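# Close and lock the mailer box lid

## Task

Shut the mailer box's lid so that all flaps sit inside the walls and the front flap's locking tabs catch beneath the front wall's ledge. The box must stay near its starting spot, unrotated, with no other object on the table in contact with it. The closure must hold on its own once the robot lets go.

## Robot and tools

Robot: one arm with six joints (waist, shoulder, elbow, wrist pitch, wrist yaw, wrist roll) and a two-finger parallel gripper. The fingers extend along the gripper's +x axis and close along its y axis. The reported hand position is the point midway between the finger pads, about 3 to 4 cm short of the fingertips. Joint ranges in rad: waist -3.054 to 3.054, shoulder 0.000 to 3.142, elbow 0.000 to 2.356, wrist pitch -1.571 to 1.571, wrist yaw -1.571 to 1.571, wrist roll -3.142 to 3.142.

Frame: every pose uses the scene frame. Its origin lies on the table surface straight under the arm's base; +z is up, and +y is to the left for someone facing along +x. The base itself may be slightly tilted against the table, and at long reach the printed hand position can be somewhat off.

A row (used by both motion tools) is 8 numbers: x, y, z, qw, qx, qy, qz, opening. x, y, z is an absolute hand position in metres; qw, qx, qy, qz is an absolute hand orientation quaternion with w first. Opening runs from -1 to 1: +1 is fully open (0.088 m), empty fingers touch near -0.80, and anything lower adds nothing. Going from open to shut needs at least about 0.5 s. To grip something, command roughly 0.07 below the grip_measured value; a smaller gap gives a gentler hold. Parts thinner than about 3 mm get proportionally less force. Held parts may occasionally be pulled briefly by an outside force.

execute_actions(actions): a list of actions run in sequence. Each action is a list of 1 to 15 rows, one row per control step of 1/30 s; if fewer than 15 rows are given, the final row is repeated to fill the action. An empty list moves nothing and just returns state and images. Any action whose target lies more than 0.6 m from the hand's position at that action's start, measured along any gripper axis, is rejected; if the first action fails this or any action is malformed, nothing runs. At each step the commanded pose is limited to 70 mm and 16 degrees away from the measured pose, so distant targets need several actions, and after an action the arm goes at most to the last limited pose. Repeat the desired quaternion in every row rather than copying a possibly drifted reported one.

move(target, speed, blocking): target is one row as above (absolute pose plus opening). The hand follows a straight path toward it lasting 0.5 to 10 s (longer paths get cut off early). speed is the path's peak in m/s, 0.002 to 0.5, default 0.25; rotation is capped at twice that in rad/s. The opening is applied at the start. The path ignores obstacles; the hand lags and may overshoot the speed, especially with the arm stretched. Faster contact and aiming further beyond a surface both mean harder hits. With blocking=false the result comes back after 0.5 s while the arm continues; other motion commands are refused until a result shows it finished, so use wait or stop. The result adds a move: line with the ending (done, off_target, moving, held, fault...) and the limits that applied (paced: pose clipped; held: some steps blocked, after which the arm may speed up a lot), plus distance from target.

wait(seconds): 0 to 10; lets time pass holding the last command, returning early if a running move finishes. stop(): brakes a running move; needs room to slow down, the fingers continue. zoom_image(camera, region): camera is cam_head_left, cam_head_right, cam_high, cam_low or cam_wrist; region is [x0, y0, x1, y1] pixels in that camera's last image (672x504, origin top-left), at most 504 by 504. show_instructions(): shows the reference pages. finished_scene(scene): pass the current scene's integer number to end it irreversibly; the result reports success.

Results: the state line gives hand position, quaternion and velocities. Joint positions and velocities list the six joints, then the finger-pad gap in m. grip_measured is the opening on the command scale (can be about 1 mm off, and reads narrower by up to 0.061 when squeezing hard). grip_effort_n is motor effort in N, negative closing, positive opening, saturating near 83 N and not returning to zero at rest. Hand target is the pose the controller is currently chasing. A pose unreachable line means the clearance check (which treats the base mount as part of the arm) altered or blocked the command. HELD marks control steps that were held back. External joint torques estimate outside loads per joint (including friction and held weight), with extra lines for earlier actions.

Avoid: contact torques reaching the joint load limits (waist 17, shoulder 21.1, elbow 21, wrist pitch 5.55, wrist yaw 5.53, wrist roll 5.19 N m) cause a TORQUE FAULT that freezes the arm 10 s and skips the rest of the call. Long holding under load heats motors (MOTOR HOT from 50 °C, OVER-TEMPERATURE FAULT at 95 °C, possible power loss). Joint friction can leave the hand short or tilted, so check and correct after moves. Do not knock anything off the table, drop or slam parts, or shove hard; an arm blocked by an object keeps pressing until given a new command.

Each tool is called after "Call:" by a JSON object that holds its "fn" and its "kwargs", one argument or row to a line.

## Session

Call:
{"fn": "execute_actions", "kwargs": {
  "actions": []
}}

Call:
{"fn": "show_instructions", "kwargs": {

}}

Scene clock: 0.00 s.
end_effector_position=(+0.4030, -0.1731, +0.2305) grip_measured=+0.835 grip_effort_n=n/a end_effector_quat_wxyz=(+0.885, +0.434, +0.167, +0.018) end_effector_velocity=(+0.001, -0.000, +0.005) end_effector_angular_velocity=(-0.001, -0.027, +0.007)
Joint positions: [-0.015  0.841  0.644  0.231 -0.005  0.022  0.08 ]
Joint velocities: [ 0.002 -0.002  0.002  0.007 -0.022 -0.007 -0.   ]
Joint torques (N m, as the arm reports them, + toward a larger angle): no reading
External joint torques (N m, as the arm's controller estimates them; a push from outside toward a larger angle lowers the number): no reading
Motor temperatures (°C, as the motors report them): [29 27 28 27 25 26]
Heat: hottest waist 29 °C (+0.0 °C/min).
Hand target: +0.403, -0.173, +0.230; +0.885, +0.434, +0.167, +0.018

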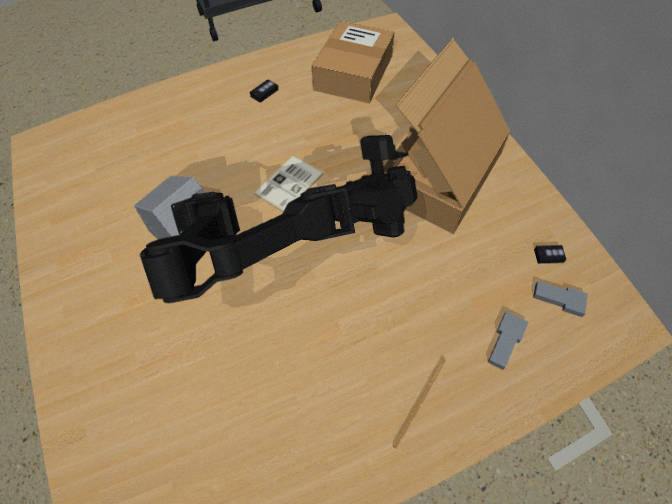

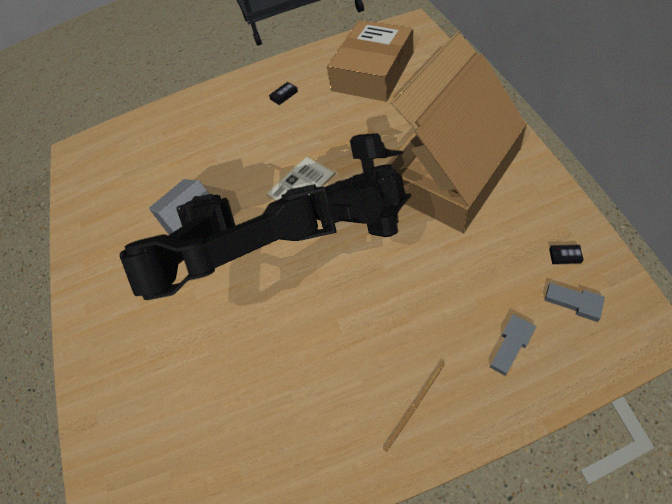

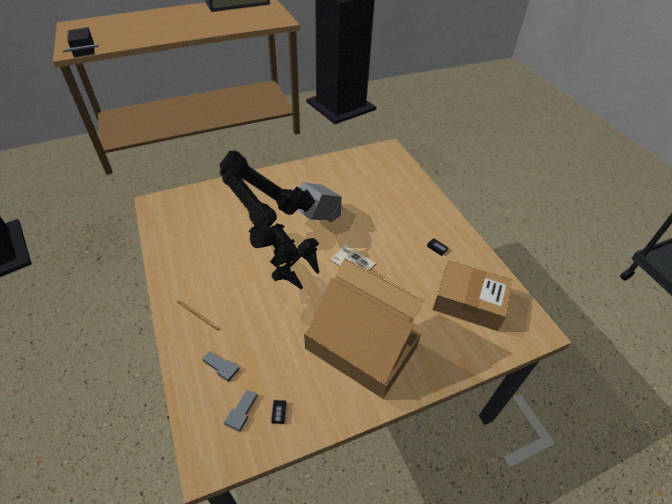

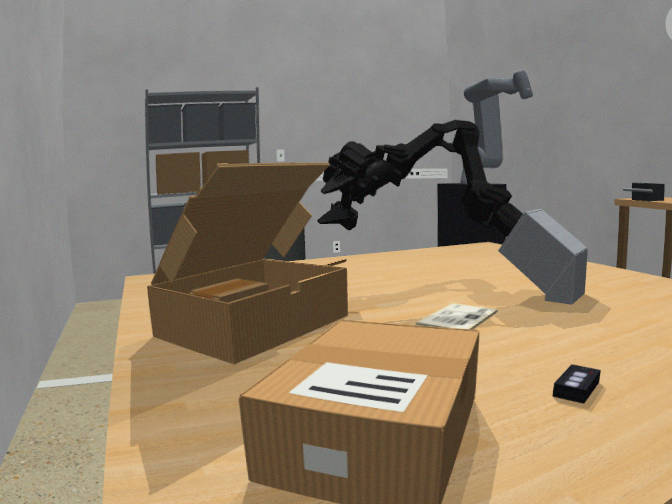

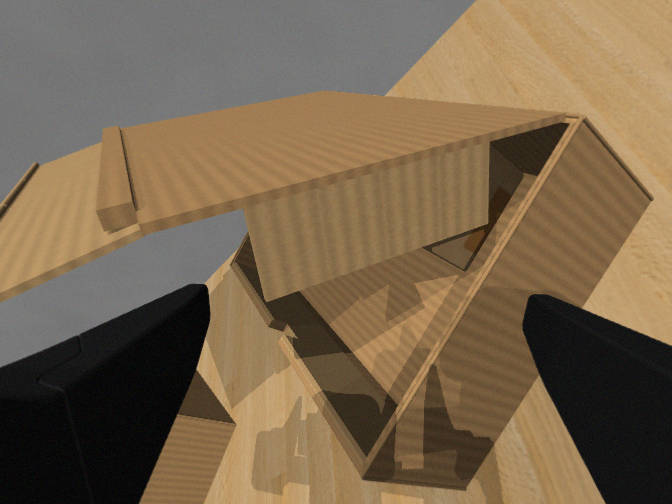

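Reference images for this scene: manual page 1, manual page 2, manual page 3, manual page 4, manual page 5, manual page 6.

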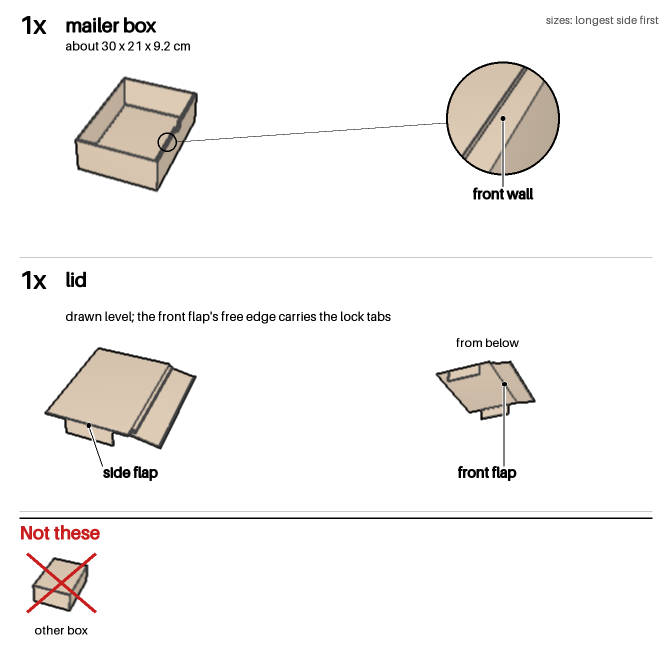

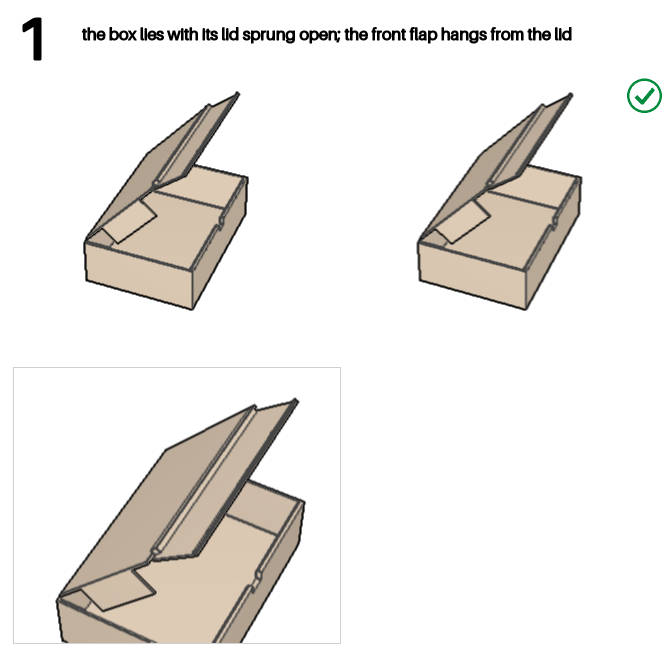

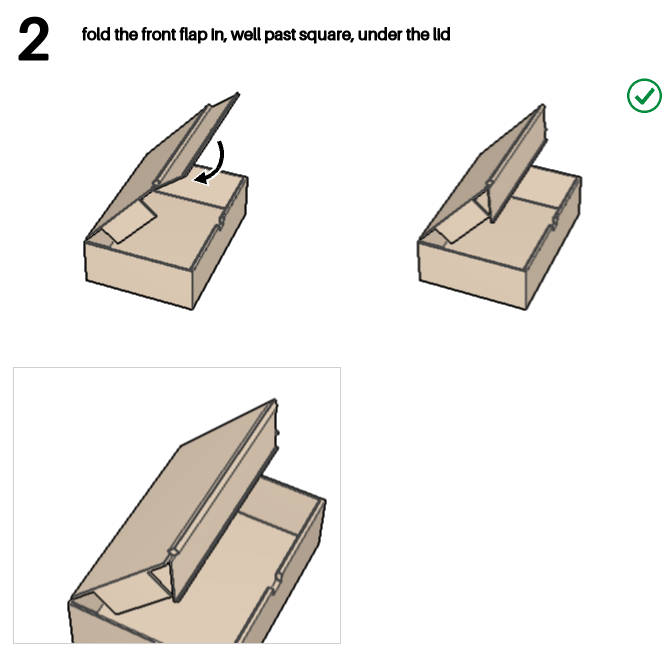

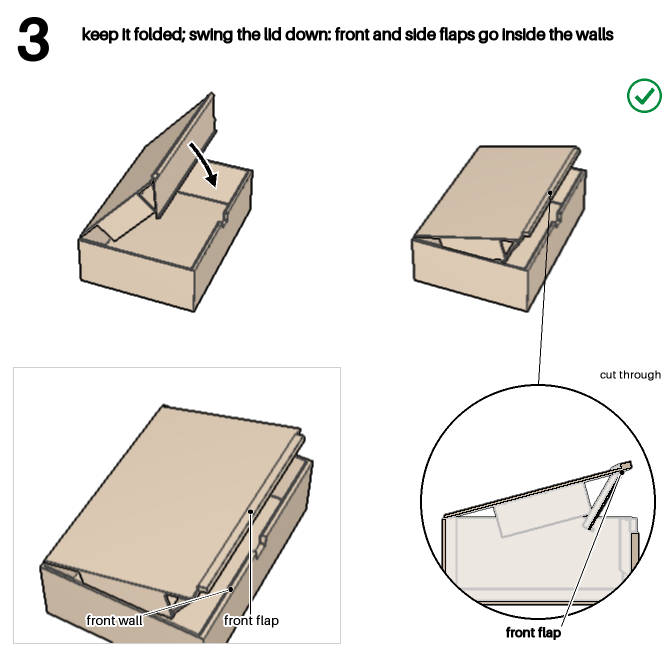

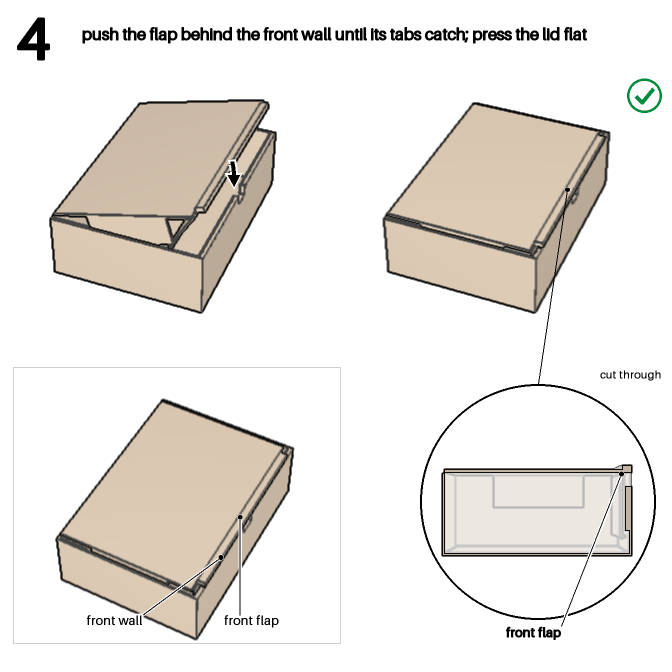

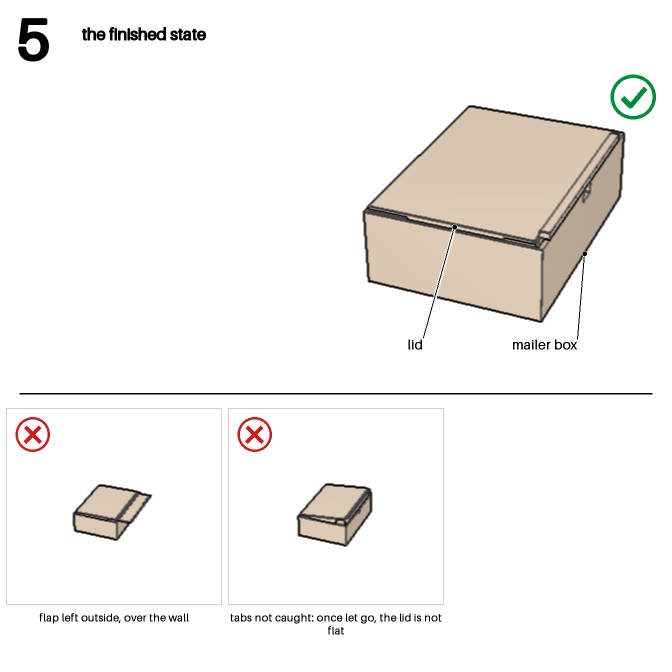

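Call:
{"fn": "move", "kwargs": {
  "target": [0.40,-0.135,0.276,0.434,0.87,0.192,0.136,0.1],
  "speed": 0.4
}}

Call:
{"fn": "move", "kwargs": {
  "target": [0.445,-0.111,0.276,0.434,0.87,0.192,0.136,0.1],
  "speed": 0.08
}}

Scene clock: 9.53 s.
end_effector_position=(+0.4006, -0.1394, +0.2802) grip_measured=+0.102 grip_effort_n=-10.9 end_effector_quat_wxyz=(+0.439, +0.868, +0.185, +0.137) end_effector_velocity=(-0.001, +0.004, -0.007) end_effector_angular_velocity=(+0.005, +0.028, +0.008)
Joint positions: [-0.053  0.864  0.668  0.226 -0.493  1.244  0.044]
Joint velocities: [-0.007  0.002 -0.012 -0.007  0.007  0.007 -0.   ]
Joint torques (N m, as the arm reports them, + toward a larger angle): [ 2.18 -2.14  4.08  1.23 -0.8   0.12]
External joint torques (N m, as the arm's controller estimates them; a push from outside toward a larger angle lowers the number): [-0.09  1.24 -0.24  0.19 -0.2   0.17]
Motor temperatures (°C, as the motors report them): [29 27 28 27 25 26]
Heat: hottest waist 29 °C (+0.0 °C/min).
Hand target: +0.400, -0.135, +0.276; +0.434, +0.870, +0.191, +0.136
Off the commanded pose: 0.006 m, 1 deg.
move: done

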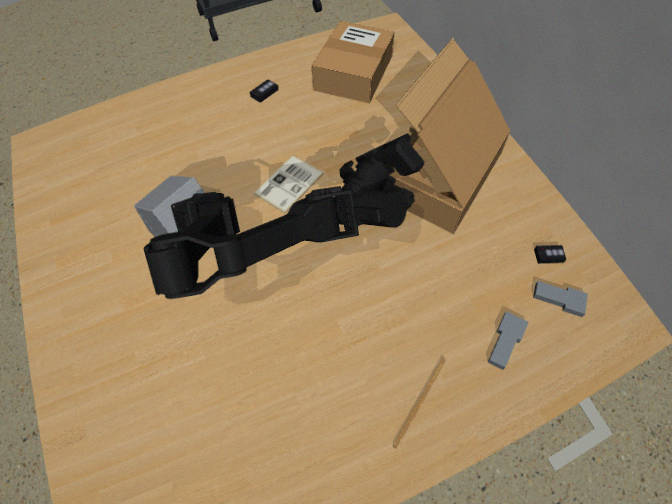

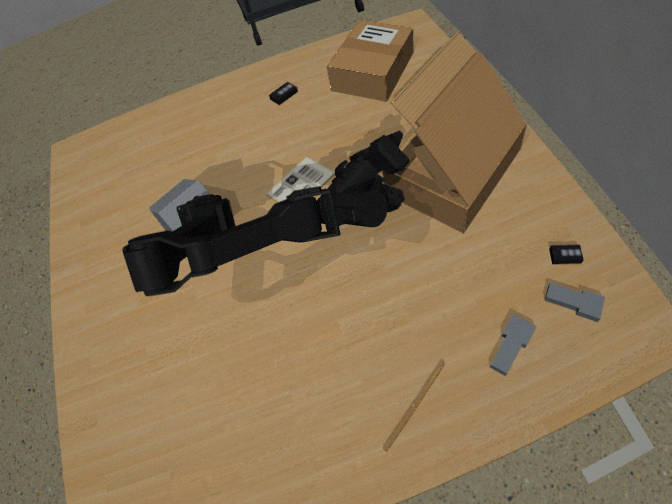

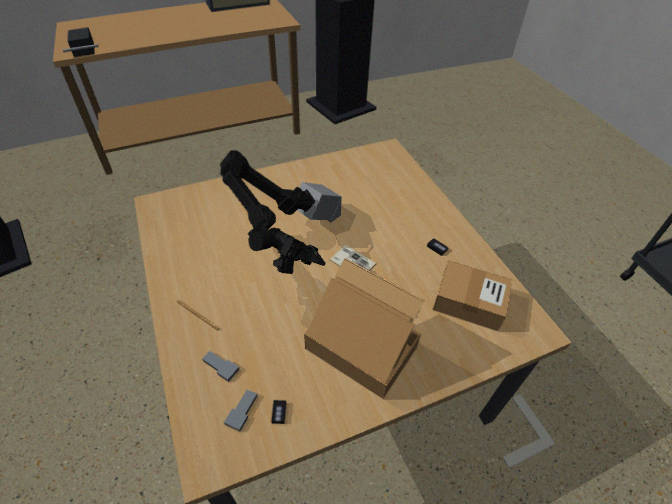

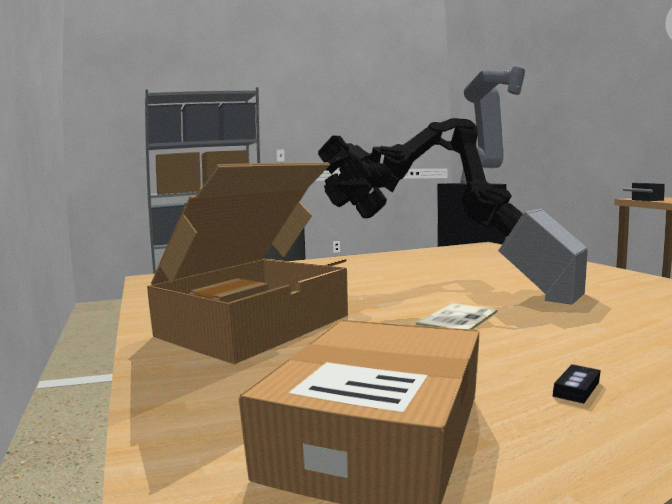

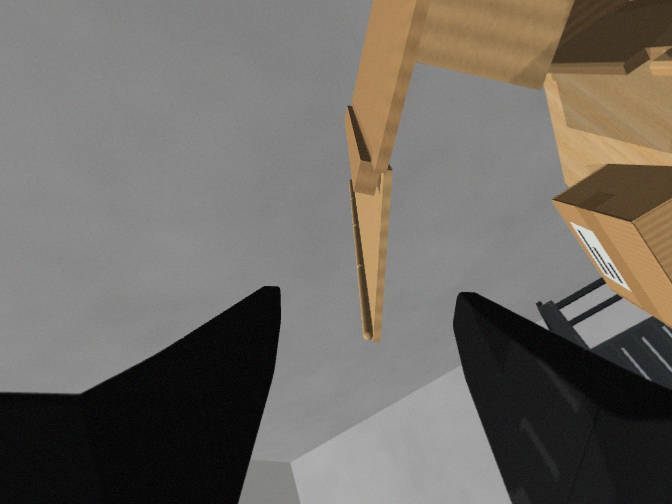

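Scene clock: 10.67 s.
end_effector_position=(+0.4425, -0.1110, +0.2763) grip_measured=+0.102 grip_effort_n=-10.9 end_effector_quat_wxyz=(+0.435, +0.869, +0.192, +0.138) end_effector_velocity=(+0.001, +0.001, -0.004) end_effector_angular_velocity=(-0.022, +0.005, +0.002)
Joint positions: [ 0.044  1.083  0.737  0.361 -0.402  1.244  0.044]
Joint velocities: [-0.002  0.007  0.002 -0.007  0.007 -0.022 -0.   ]
Joint torques (N m, as the arm reports them, + toward a larger angle): [ 3.82 -2.33  5.63  1.24 -0.44  0.14]
External joint torques (N m, as the arm's controller estimates them; a push from outside toward a larger angle lowers the number): [0.37 1.51 1.49 0.17 0.17 0.19]
Motor temperatures (°C, as the motors report them): [29 27 29 27 25 26]
Heat: hottest waist 29 °C (+0.0 °C/min).
Hand target: +0.445, -0.111, +0.276; +0.434, +0.870, +0.192, +0.136
Off the commanded pose: 0.002 m, 0 deg.
move: done

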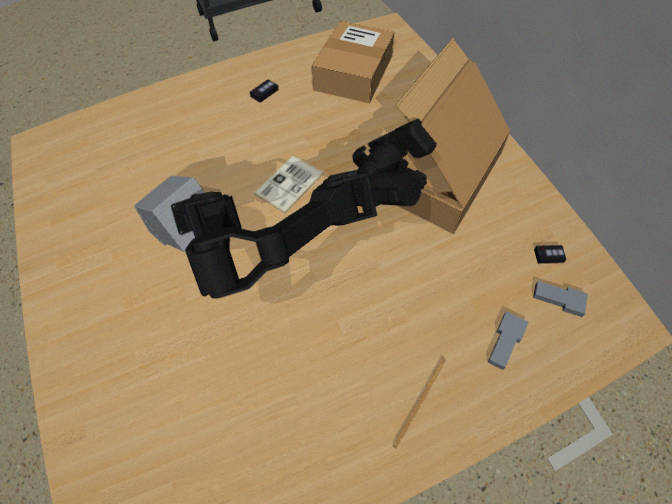

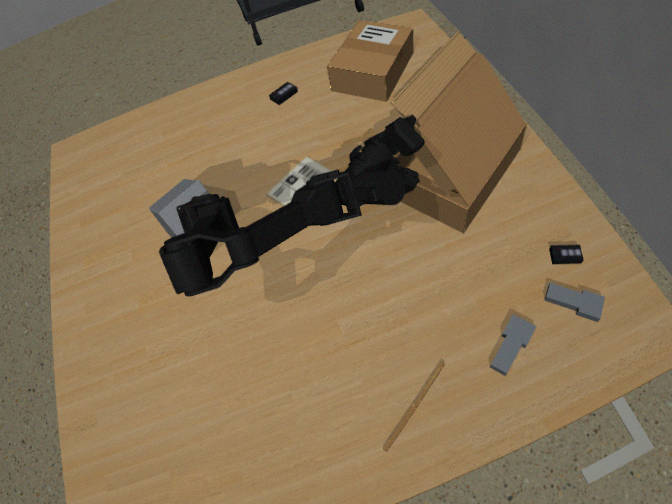

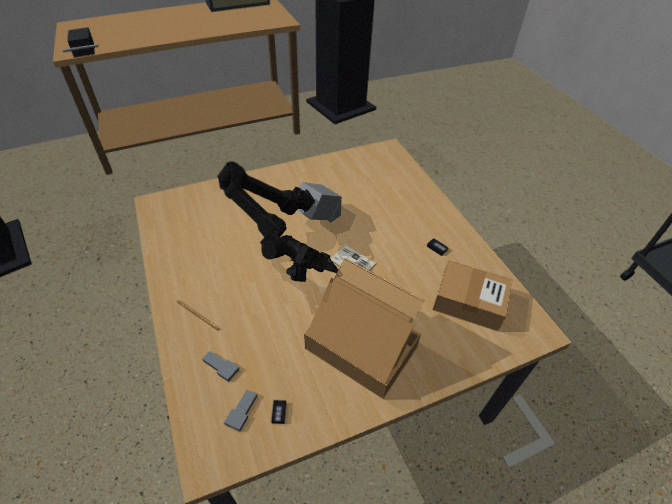

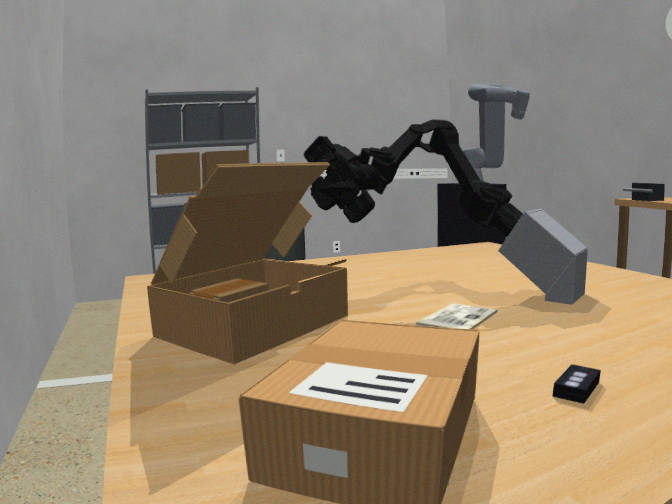

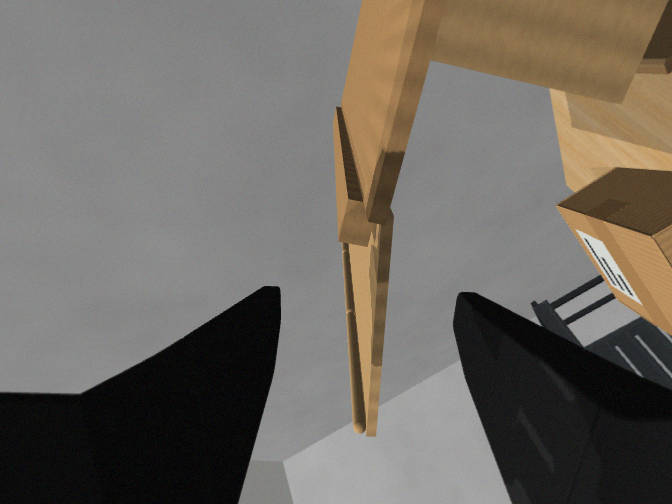

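Call:
{"fn": "move", "kwargs": {
  "target": [0.461,-0.095,0.276,0.42,0.877,0.194,0.132,-0.3],
  "speed": 0.05
}}

Call:
{"fn": "move", "kwargs": {
  "target": [0.461,-0.095,0.276,0.42,0.877,0.194,0.132,-0.73]
}}

Call:
{"fn": "zoom_image", "kwargs": {
  "camera": "cam_low",
  "region": [240,110,400,240]
}}

Scene clock: 18.10 s.
end_effector_position=(+0.4585, -0.0952, +0.2765) grip_measured=-0.297 grip_effort_n=-10.9 end_effector_quat_wxyz=(+0.421, +0.876, +0.194, +0.134) end_effector_velocity=(+0.003, +0.000, -0.000) end_effector_angular_velocity=(-0.008, -0.001, -0.005)
Joint positions: [ 0.092  1.172  0.761  0.425 -0.353  1.275  0.024]
Joint velocities: [ 0.002  0.012  0.007  0.007  0.007 -0.007 -0.   ]
Joint torques (N m, as the arm reports them, + toward a larger angle): [ 4.29 -2.52  5.57  1.22 -0.45  0.09]
External joint torques (N m, as the arm's controller estimates them; a push from outside toward a larger angle lowers the number): [0.32 1.3  1.6  0.18 0.15 0.14]
Motor temperatures (°C, as the motors report them): [29 27 29 28 25 26]
Heat: hottest waist 29 °C (+0.0 °C/min).
Hand target: +0.461, -0.095, +0.276; +0.420, +0.877, +0.194, +0.132
Off the commanded pose: 0.003 m, 0 deg.
move: done

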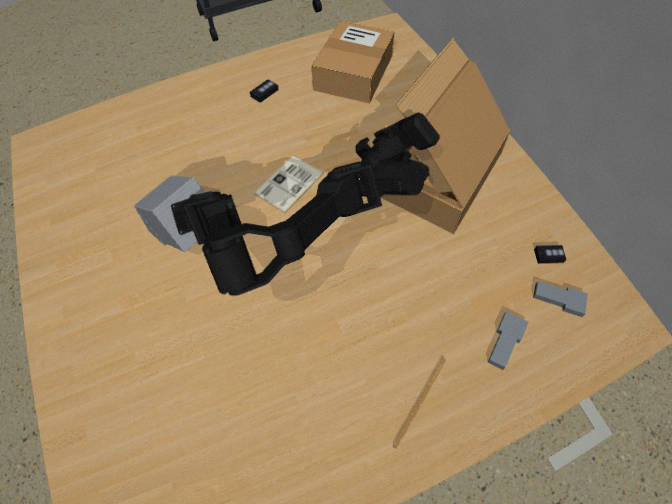

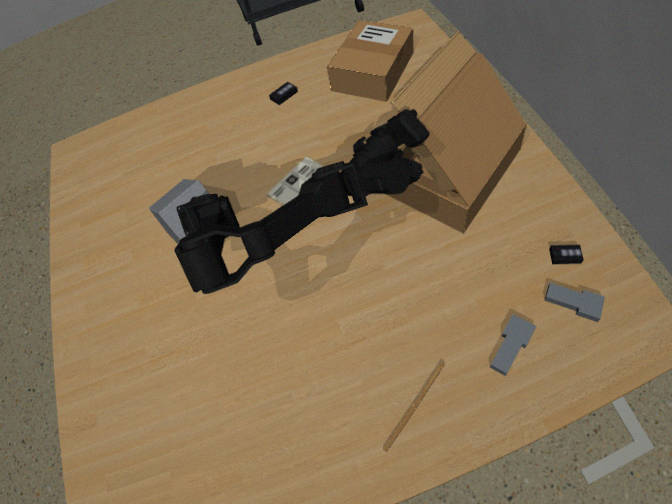

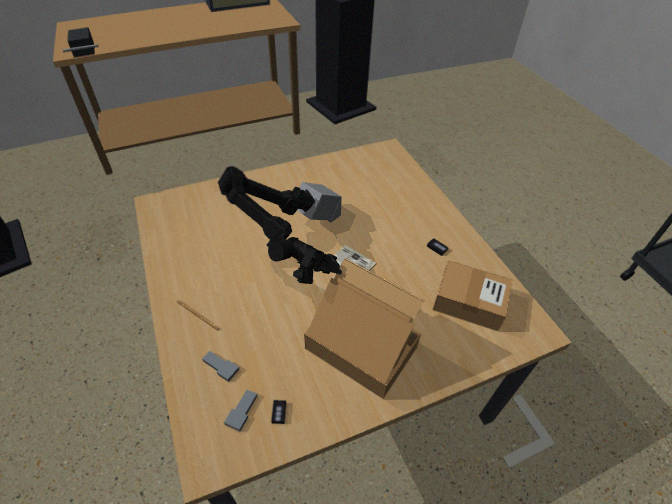

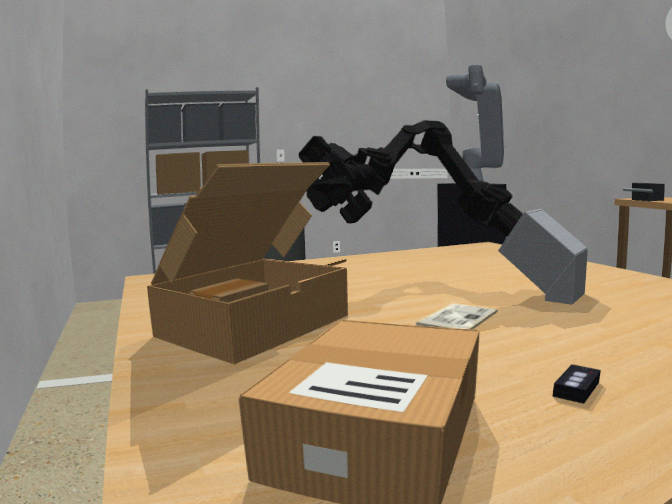

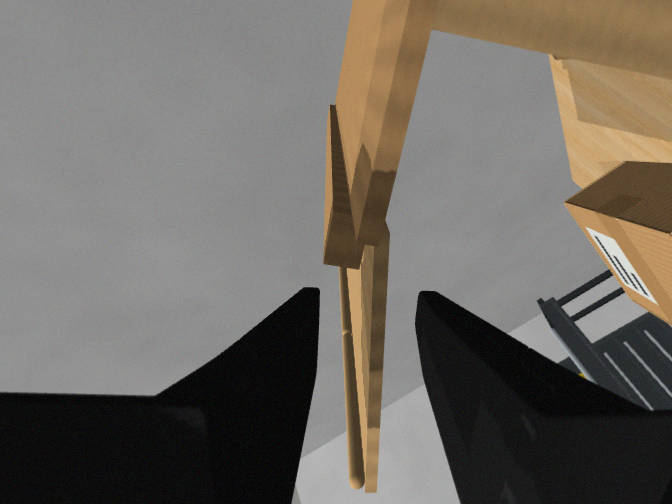

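Scene clock: 18.80 s.
end_effector_position=(+0.4587, -0.0951, +0.2767) grip_measured=-0.726 grip_effort_n=-10.9 end_effector_quat_wxyz=(+0.421, +0.876, +0.194, +0.135) end_effector_velocity=(-0.001, +0.002, -0.005) end_effector_angular_velocity=(-0.026, +0.018, +0.004)
Joint positions: [ 0.093  1.173  0.761  0.426 -0.352  1.276  0.003]
Joint velocities: [ 0.002 -0.002 -0.002 -0.022  0.022 -0.022 -0.001]
Joint torques (N m, as the arm reports them, + toward a larger angle): [ 4.19 -2.51  5.63  1.22 -0.45  0.09]
External joint torques (N m, as the arm's controller estimates them; a push from outside toward a larger angle lowers the number): [0.23 1.32 1.66 0.18 0.15 0.14]
Motor temperatures (°C, as the motors report them): [29 27 29 28 25 26]
Heat: hottest waist 29 °C (+0.0 °C/min).
Hand target: +0.461, -0.095, +0.276; +0.420, +0.877, +0.194, +0.132
Off the commanded pose: 0.002 m, 0 deg.
move: done

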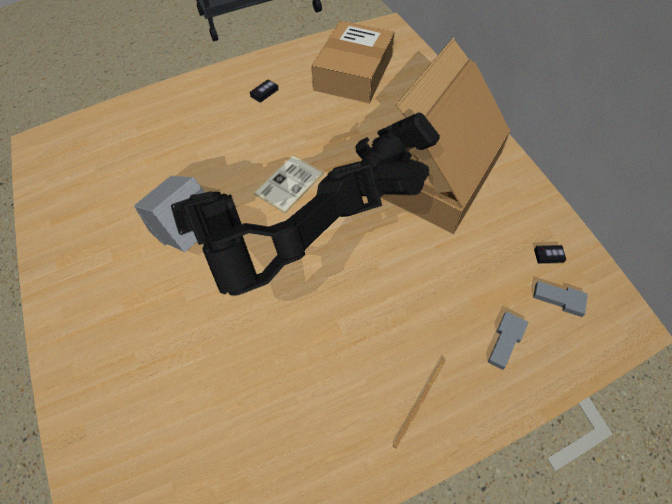

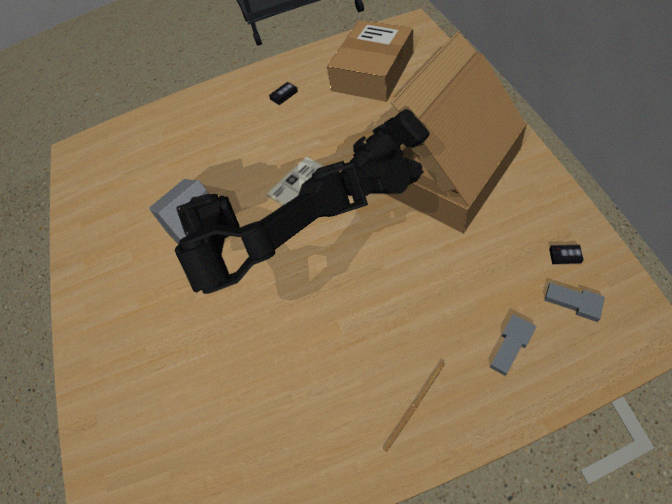

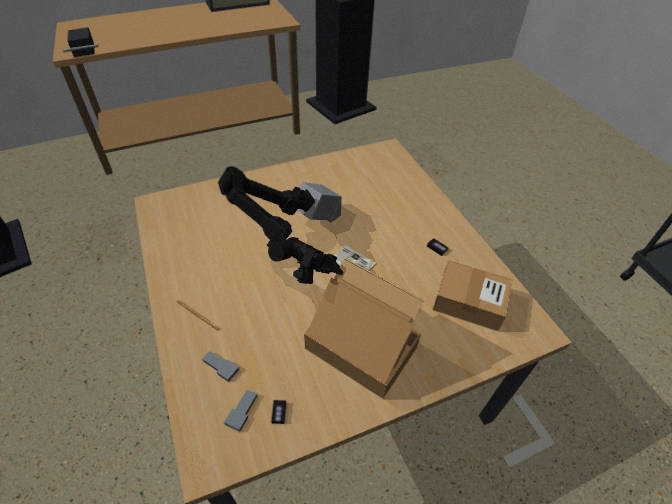

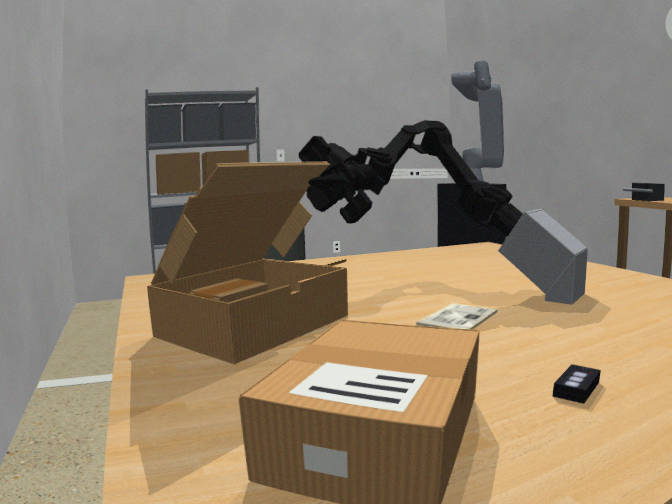

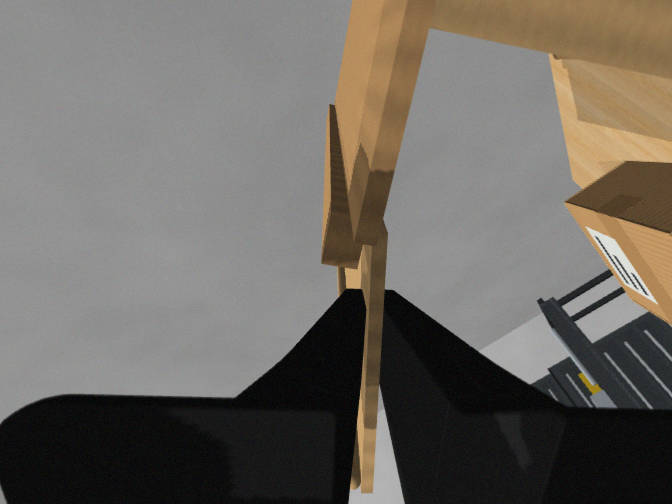

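Region (240, 110, 400, 240) of cam_low's 672x504 image, scaled by 3.150, with more detail than that image has; it fills the top 410 rows of this view, and the rest is white.

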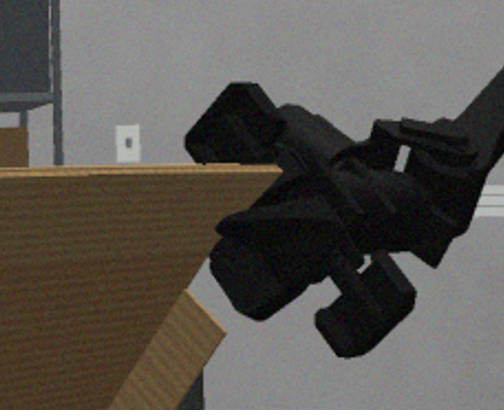

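Call:
{"fn": "execute_actions", "kwargs": {
  "actions": []
}}

Scene clock: 36.93 s.
end_effector_position=(+0.4588, -0.0950, +0.2766) grip_measured=-0.728 grip_effort_n=-10.9 end_effector_quat_wxyz=(+0.421, +0.876, +0.194, +0.135) end_effector_velocity=(-0.002, +0.001, +0.002) end_effector_angular_velocity=(-0.000, -0.016, +0.013)
Joint positions: [ 0.093  1.173  0.761  0.426 -0.352  1.276  0.003]
Joint velocities: [-0.002 -0.007 -0.002 -0.007 -0.022 -0.007 -0.   ]
Joint torques (N m, as the arm reports them, + toward a larger angle): [ 4.28 -2.53  5.69  1.24 -0.39  0.12]
External joint torques (N m, as the arm's controller estimates them; a push from outside toward a larger angle lowers the number): [0.26 1.4  1.64 0.17 0.23 0.17]
Motor temperatures (°C, as the motors report them): [30 28 30 29 25 26]
Heat: hottest waist 30 °C (+1.6 °C/min).
Hand target: +0.461, -0.095, +0.276; +0.420, +0.877, +0.194, +0.132
Off the commanded pose: 0.002 m, 0 deg.

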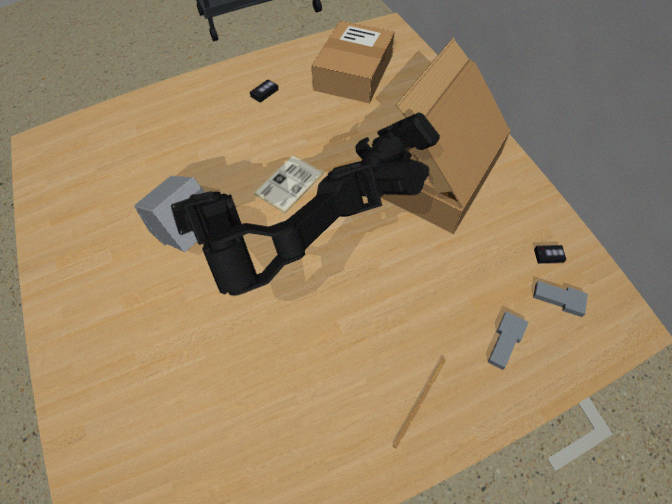

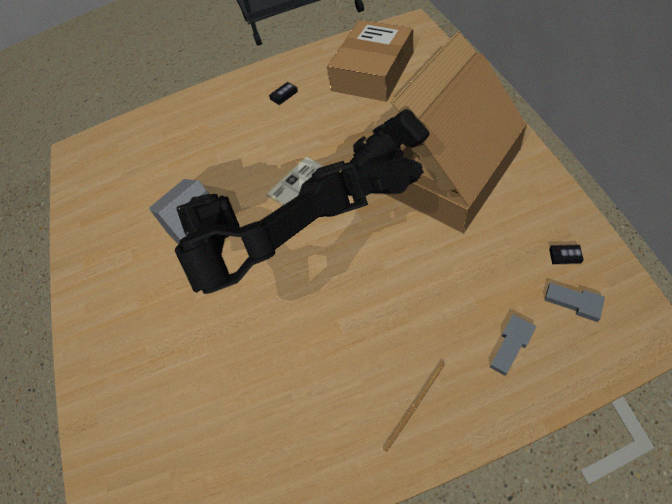

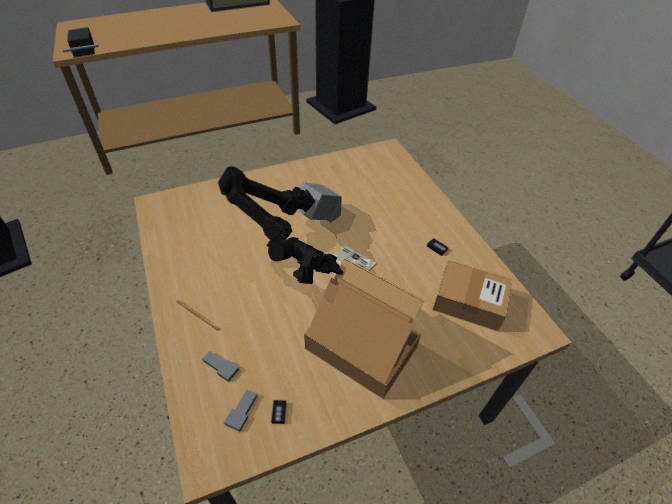

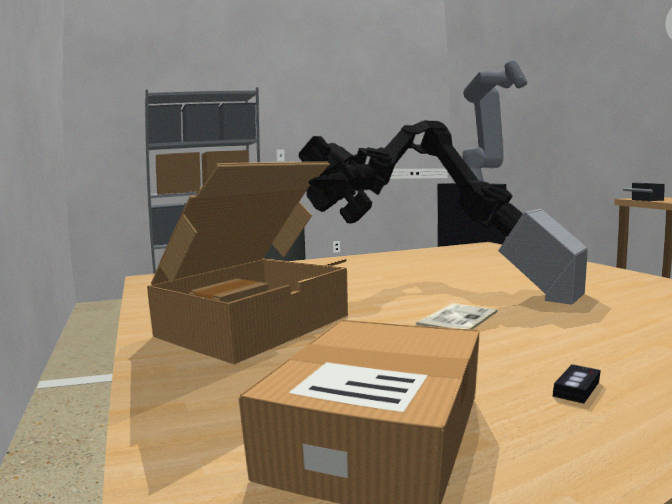

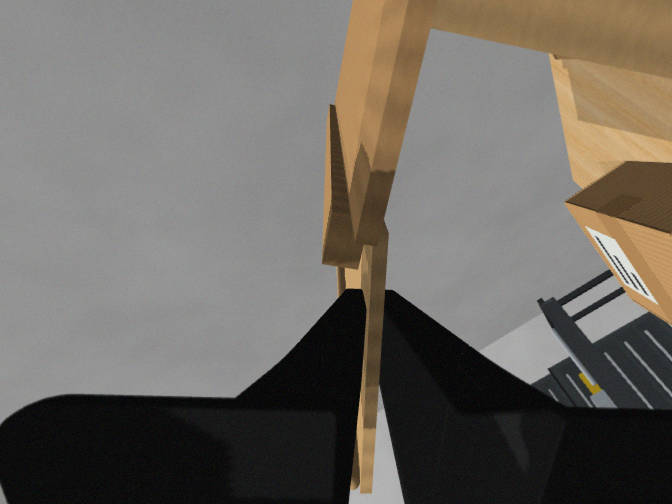

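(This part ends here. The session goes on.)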